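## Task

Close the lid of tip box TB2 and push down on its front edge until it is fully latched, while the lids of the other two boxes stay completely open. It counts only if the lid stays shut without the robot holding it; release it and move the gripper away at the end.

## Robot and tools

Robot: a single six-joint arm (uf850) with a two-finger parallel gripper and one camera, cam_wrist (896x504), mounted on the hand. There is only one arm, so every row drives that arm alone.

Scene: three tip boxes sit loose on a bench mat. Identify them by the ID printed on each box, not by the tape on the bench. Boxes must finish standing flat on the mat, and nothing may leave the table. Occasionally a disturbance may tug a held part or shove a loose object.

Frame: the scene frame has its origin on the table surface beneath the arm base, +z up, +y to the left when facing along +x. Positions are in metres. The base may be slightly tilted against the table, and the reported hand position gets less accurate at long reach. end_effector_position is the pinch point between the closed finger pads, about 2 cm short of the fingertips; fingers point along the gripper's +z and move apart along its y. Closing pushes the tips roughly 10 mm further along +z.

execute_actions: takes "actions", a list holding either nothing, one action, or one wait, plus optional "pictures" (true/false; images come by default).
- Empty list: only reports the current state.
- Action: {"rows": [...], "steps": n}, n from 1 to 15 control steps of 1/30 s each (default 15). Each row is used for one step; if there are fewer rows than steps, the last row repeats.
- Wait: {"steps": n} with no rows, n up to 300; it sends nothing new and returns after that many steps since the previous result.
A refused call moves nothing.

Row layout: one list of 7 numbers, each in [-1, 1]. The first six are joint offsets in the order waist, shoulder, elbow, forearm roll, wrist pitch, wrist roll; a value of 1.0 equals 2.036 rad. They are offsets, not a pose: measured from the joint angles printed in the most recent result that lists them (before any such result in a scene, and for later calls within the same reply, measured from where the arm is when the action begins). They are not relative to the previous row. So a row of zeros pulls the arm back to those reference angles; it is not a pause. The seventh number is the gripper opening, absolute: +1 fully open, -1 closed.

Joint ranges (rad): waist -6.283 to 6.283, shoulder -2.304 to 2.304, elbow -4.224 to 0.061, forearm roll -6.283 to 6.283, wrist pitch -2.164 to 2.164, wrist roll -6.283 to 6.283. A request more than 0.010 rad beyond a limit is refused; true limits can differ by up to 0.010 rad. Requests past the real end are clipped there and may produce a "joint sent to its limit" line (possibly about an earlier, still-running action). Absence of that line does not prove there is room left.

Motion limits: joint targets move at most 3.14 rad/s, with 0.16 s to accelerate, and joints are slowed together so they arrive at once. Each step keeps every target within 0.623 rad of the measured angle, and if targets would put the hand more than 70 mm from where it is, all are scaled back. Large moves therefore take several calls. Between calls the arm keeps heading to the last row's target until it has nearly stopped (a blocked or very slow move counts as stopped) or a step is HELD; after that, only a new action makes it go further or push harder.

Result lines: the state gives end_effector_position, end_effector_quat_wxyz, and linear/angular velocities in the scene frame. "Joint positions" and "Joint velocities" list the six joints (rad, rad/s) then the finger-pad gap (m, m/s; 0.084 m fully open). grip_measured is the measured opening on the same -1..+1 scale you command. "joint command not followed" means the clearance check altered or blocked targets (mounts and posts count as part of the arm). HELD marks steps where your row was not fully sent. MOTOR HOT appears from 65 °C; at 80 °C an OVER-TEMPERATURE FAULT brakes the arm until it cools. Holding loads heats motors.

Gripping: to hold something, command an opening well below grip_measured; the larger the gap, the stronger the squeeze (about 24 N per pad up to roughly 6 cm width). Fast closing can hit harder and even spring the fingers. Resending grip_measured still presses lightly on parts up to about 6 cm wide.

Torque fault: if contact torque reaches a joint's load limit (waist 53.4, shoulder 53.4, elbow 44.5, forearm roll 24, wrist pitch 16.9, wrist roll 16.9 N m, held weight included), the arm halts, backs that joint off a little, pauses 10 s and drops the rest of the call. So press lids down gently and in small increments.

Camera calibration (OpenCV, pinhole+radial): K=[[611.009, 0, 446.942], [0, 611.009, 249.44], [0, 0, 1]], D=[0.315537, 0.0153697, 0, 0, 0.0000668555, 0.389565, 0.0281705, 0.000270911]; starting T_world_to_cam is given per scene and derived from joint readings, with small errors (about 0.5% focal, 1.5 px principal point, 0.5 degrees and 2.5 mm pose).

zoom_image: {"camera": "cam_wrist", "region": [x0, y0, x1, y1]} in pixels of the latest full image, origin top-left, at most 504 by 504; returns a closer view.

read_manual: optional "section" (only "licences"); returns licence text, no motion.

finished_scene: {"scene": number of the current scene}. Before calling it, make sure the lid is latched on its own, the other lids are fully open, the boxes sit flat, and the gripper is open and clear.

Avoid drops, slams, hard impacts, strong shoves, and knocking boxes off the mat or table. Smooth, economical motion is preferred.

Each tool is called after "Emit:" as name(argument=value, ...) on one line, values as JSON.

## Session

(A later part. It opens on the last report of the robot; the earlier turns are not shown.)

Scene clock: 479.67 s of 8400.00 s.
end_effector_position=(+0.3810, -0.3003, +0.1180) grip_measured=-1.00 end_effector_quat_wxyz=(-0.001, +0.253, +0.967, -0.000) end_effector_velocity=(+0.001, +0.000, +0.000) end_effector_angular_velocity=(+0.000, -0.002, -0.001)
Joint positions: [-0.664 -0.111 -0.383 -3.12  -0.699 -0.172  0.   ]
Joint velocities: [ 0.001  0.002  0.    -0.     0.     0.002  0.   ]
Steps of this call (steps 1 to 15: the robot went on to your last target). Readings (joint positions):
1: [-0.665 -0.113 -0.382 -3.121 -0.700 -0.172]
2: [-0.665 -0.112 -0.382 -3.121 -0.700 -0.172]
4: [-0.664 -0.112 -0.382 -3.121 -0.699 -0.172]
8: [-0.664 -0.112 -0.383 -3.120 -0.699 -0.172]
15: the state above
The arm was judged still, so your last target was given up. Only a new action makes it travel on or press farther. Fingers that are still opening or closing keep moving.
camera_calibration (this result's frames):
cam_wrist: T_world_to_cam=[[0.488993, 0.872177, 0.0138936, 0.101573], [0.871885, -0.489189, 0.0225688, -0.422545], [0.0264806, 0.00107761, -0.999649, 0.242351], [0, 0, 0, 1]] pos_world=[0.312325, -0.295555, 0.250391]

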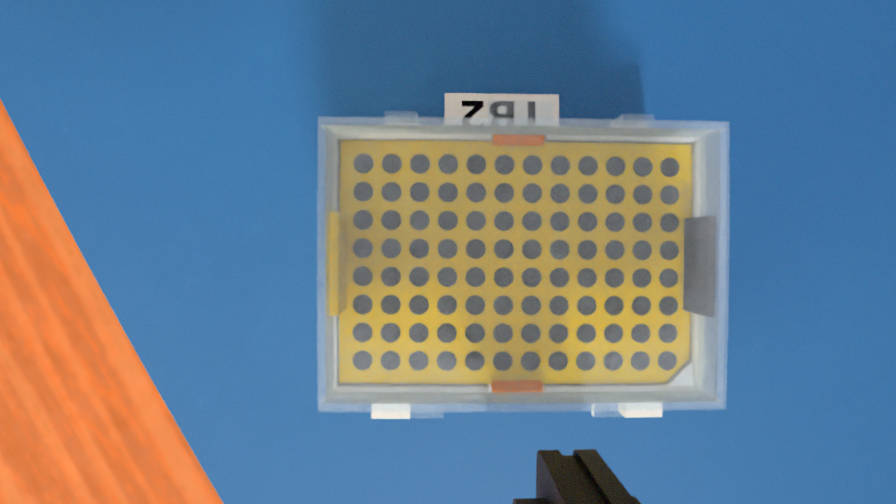

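Emit:
zoom_image(camera="cam_wrist", region=[290, 80, 770, 430])

Region (290, 80, 770, 430) of cam_wrist's 896x504 image, scaled by 1.050, with more detail than that image has; it fills the top 368 rows of this view, and the rest is white.

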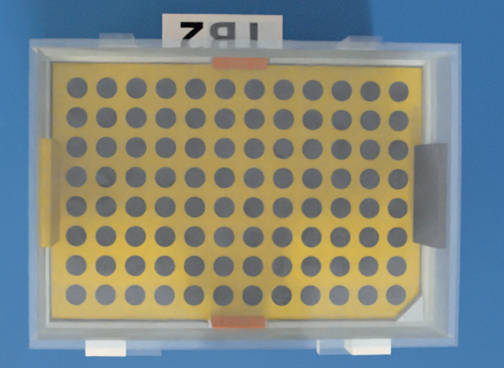

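Emit:
execute_actions(actions=[{"rows": [[0.0044,0.1506,0.0664,0.0199,0.0843,-0.0180,-1.0]], "steps": 15}], pictures=false)

Emit:
execute_actions(actions=[{"steps": 10}], pictures=false)

Scene clock: 498.90 s of 8400.00 s.
end_effector_position=(+0.3824, -0.3029, +0.1918) grip_measured=-1.00 end_effector_quat_wxyz=(-0.003, +0.251, +0.968, -0.004) end_effector_velocity=(+0.000, -0.000, +0.004) end_effector_angular_velocity=(+0.000, -0.001, +0.001)
Joint positions: [-0.655  0.192 -0.249 -3.08  -0.528 -0.208  0.   ]
Joint velocities: [ 0.     0.018  0.007  0.001  0.011 -0.002  0.   ]
Steps of this call (steps 1 to 90: nothing new was sent; then 15.73 s passed at rest; steps 91 to 105: all 15 steps of this action). Readings (joint positions):
91: [-0.664 -0.111 -0.383 -3.120 -0.699 -0.172]
92: [-0.664 -0.104 -0.380 -3.119 -0.694 -0.173]
94: [-0.662 -0.039 -0.350 -3.111 -0.656 -0.181]
98: [-0.657 0.151 -0.268 -3.086 -0.554 -0.203]
105: the state above

Scene clock: 499.23 s of 8400.00 s.
end_effector_position=(+0.3826, -0.3030, +0.1923) grip_measured=-1.00 end_effector_quat_wxyz=(-0.003, +0.251, +0.968, -0.005) end_effector_velocity=(-0.001, -0.000, +0.001) end_effector_angular_velocity=(-0.001, -0.000, -0.002)
Joint positions: [-0.655  0.195 -0.248 -3.08  -0.527 -0.208  0.   ]
Joint velocities: [-0.002  0.003  0.003 -0.001 -0.001  0.002  0.   ]
Steps of this call (steps 1 to 10: the robot went on to your last target). Readings (joint positions):
1: [-0.655 0.193 -0.248 -3.080 -0.528 -0.208]
2: [-0.655 0.193 -0.248 -3.080 -0.528 -0.208]
4: [-0.655 0.194 -0.248 -3.080 -0.528 -0.208]
8: [-0.655 0.195 -0.248 -3.080 -0.527 -0.208]
10: the state above

Emit:
execute_actions(actions=[{"rows": [[0.6444,-0.0214,-0.0349,0.6564,-0.2198,0.6002,-1.0]], "steps": 15}], pictures=false)

Emit:
execute_actions(actions=[{"steps": 45}], pictures=false)

Scene clock: 505.47 s of 8400.00 s.
end_effector_position=(+0.5215, -0.2115, +0.2236) grip_measured=-1.00 end_effector_quat_wxyz=(+0.121, +0.568, +0.813, +0.043) end_effector_velocity=(+0.185, +0.300, +0.151) end_effector_angular_velocity=(+0.494, -0.373, -1.658)
Joint positions: [-0.123  0.168 -0.293 -2.548 -0.809  0.324  0.   ]
Joint velocities: [ 1.301 -0.04  -0.065  1.302 -0.411  1.299  0.   ]
Steps of this call (steps 1 to 15: the robot went on to your last target; steps 16 to 90: nothing new was sent; then 2.73 s passed at rest; steps 91 to 105: all 15 steps of this action). Readings (joint positions):
91: [-0.655 0.195 -0.248 -3.080 -0.528 -0.208]
92: [-0.648 0.195 -0.248 -3.072 -0.533 -0.200]
94: [-0.585 0.190 -0.255 -3.009 -0.579 -0.136]
98: [-0.421 0.180 -0.273 -2.845 -0.683 0.027]
105: the state above

Scene clock: 506.97 s of 8400.00 s.
end_effector_position=(+0.5263, -0.0316, +0.3541) grip_measured=-1.00 end_effector_quat_wxyz=(+0.031, +0.863, +0.491, +0.110) end_effector_velocity=(+0.000, -0.001, -0.001) end_effector_angular_velocity=(-0.003, +0.001, -0.001)
Joint positions: [ 0.657  0.151 -0.319 -1.744 -0.975  1.014  0.   ]
Joint velocities: [-0.003  0.    -0.     0.    -0.001 -0.002  0.   ]
Steps of this call (steps 1 to 45: the robot went on to your last target). Readings (joint positions):
1: [-0.079 0.166 -0.295 -2.504 -0.822 0.368]
2: [-0.036 0.165 -0.297 -2.461 -0.834 0.411]
4: [0.051 0.163 -0.300 -2.374 -0.856 0.497]
8: [0.223 0.160 -0.305 -2.198 -0.890 0.648]
45: the state above
The arm was judged still, so your last target was given up. Only a new action makes it travel on or press farther. Fingers that are still opening or closing keep moving.

Emit:
execute_actions(actions=[{"rows": [[0.6444,-0.0211,-0.0349,0.6567,-0.2195,0.6002,-1.0]], "steps": 15}], pictures=false)

Emit:
execute_actions(actions=[{"steps": 45}])

Scene clock: 510.37 s of 8400.00 s.
end_effector_position=(+0.4574, +0.0122, +0.4866) grip_measured=-1.00 end_effector_quat_wxyz=(+0.021, +0.972, +0.216, +0.089) end_effector_velocity=(-0.267, +0.058, +0.270) end_effector_angular_velocity=(+0.281, +0.261, -1.034)
Joint positions: [ 1.234  0.123 -0.366 -1.167 -1.273  1.591  0.   ]
Joint velocities: [ 1.226 -0.033 -0.054  1.226 -0.343  1.222  0.   ]
Steps of this call (steps 1 to 87: nothing new was sent; steps 88 to 102: all 15 steps of this action). Readings (joint positions):
88: [0.657 0.151 -0.319 -1.743 -0.975 1.014]
89: [0.664 0.151 -0.320 -1.736 -0.981 1.022]
91: [0.731 0.146 -0.327 -1.669 -1.030 1.090]
95: [0.935 0.134 -0.349 -1.465 -1.158 1.292]
102: the state above

Scene clock: 511.87 s of 8400.00 s.
end_effector_position=(+0.2625, -0.0326, +0.6187) grip_measured=-1.00 end_effector_quat_wxyz=(-0.000, +1.000, -0.001, +0.000) end_effector_velocity=(+0.000, -0.000, +0.000) end_effector_angular_velocity=(-0.001, -0.001, +0.001)
Joint positions: [ 1.968  0.108 -0.39  -0.407 -1.422  2.235  0.   ]
Joint velocities: [ 0.001 -0.001 -0.001  0.    -0.001 -0.     0.   ]
Steps of this call (steps 1 to 45: the robot went on to your last target). Readings (joint positions):
1: [1.274 0.122 -0.368 -1.126 -1.284 1.632]
2: [1.315 0.121 -0.370 -1.086 -1.294 1.672]
4: [1.395 0.119 -0.372 -1.005 -1.312 1.750]
8: [1.551 0.116 -0.377 -0.845 -1.342 1.883]
45: the state above
The arm was judged still, so your last target was given up. Only a new action makes it travel on or press farther. Fingers that are still opening or closing keep moving.
camera_calibration (this result's frames):
cam_wrist: T_world_to_cam=[[0.000102406, -0.9999, 0.0141571, -0.0137134], [-0.999724, 0.000230507, 0.0235119, 0.307147], [-0.0235129, -0.0141556, -0.999623, 0.758372], [0, 0, 0, 1]] pos_world=[0.324895, -0.00304764, 0.751059]

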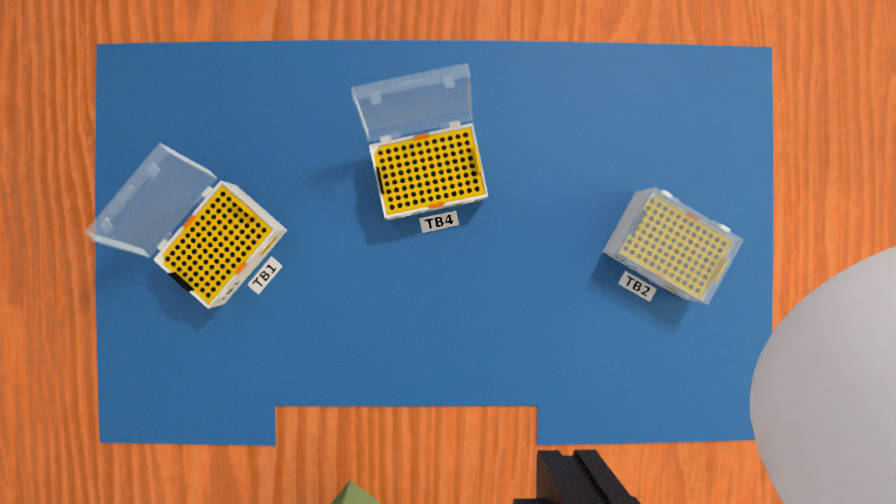

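The overhead view confirms the final state, so I'm ending scene 2.

- **TB2 (right box, ID read on the box front):** the lid is shut. It first came to rest about 10° open, so I pressed its front edge down until it hard-stopped on the rim. After I let go, its front and back edges measured about equal width in the camera, so it stayed flat. I can't read the latch state directly, but a lid that stays flat after release points to it being latched.
- **Other two boxes (left and centre):** both lids are still fully open and untouched.
- **Boxes:** all three are on the mat and look flat.
- **Robot:** there were no faults in this scene. The gripper is high and clear, with ee z at 0.62 m.

Emit:
finished_scene(scene=2)

The scene is finished: the task was done.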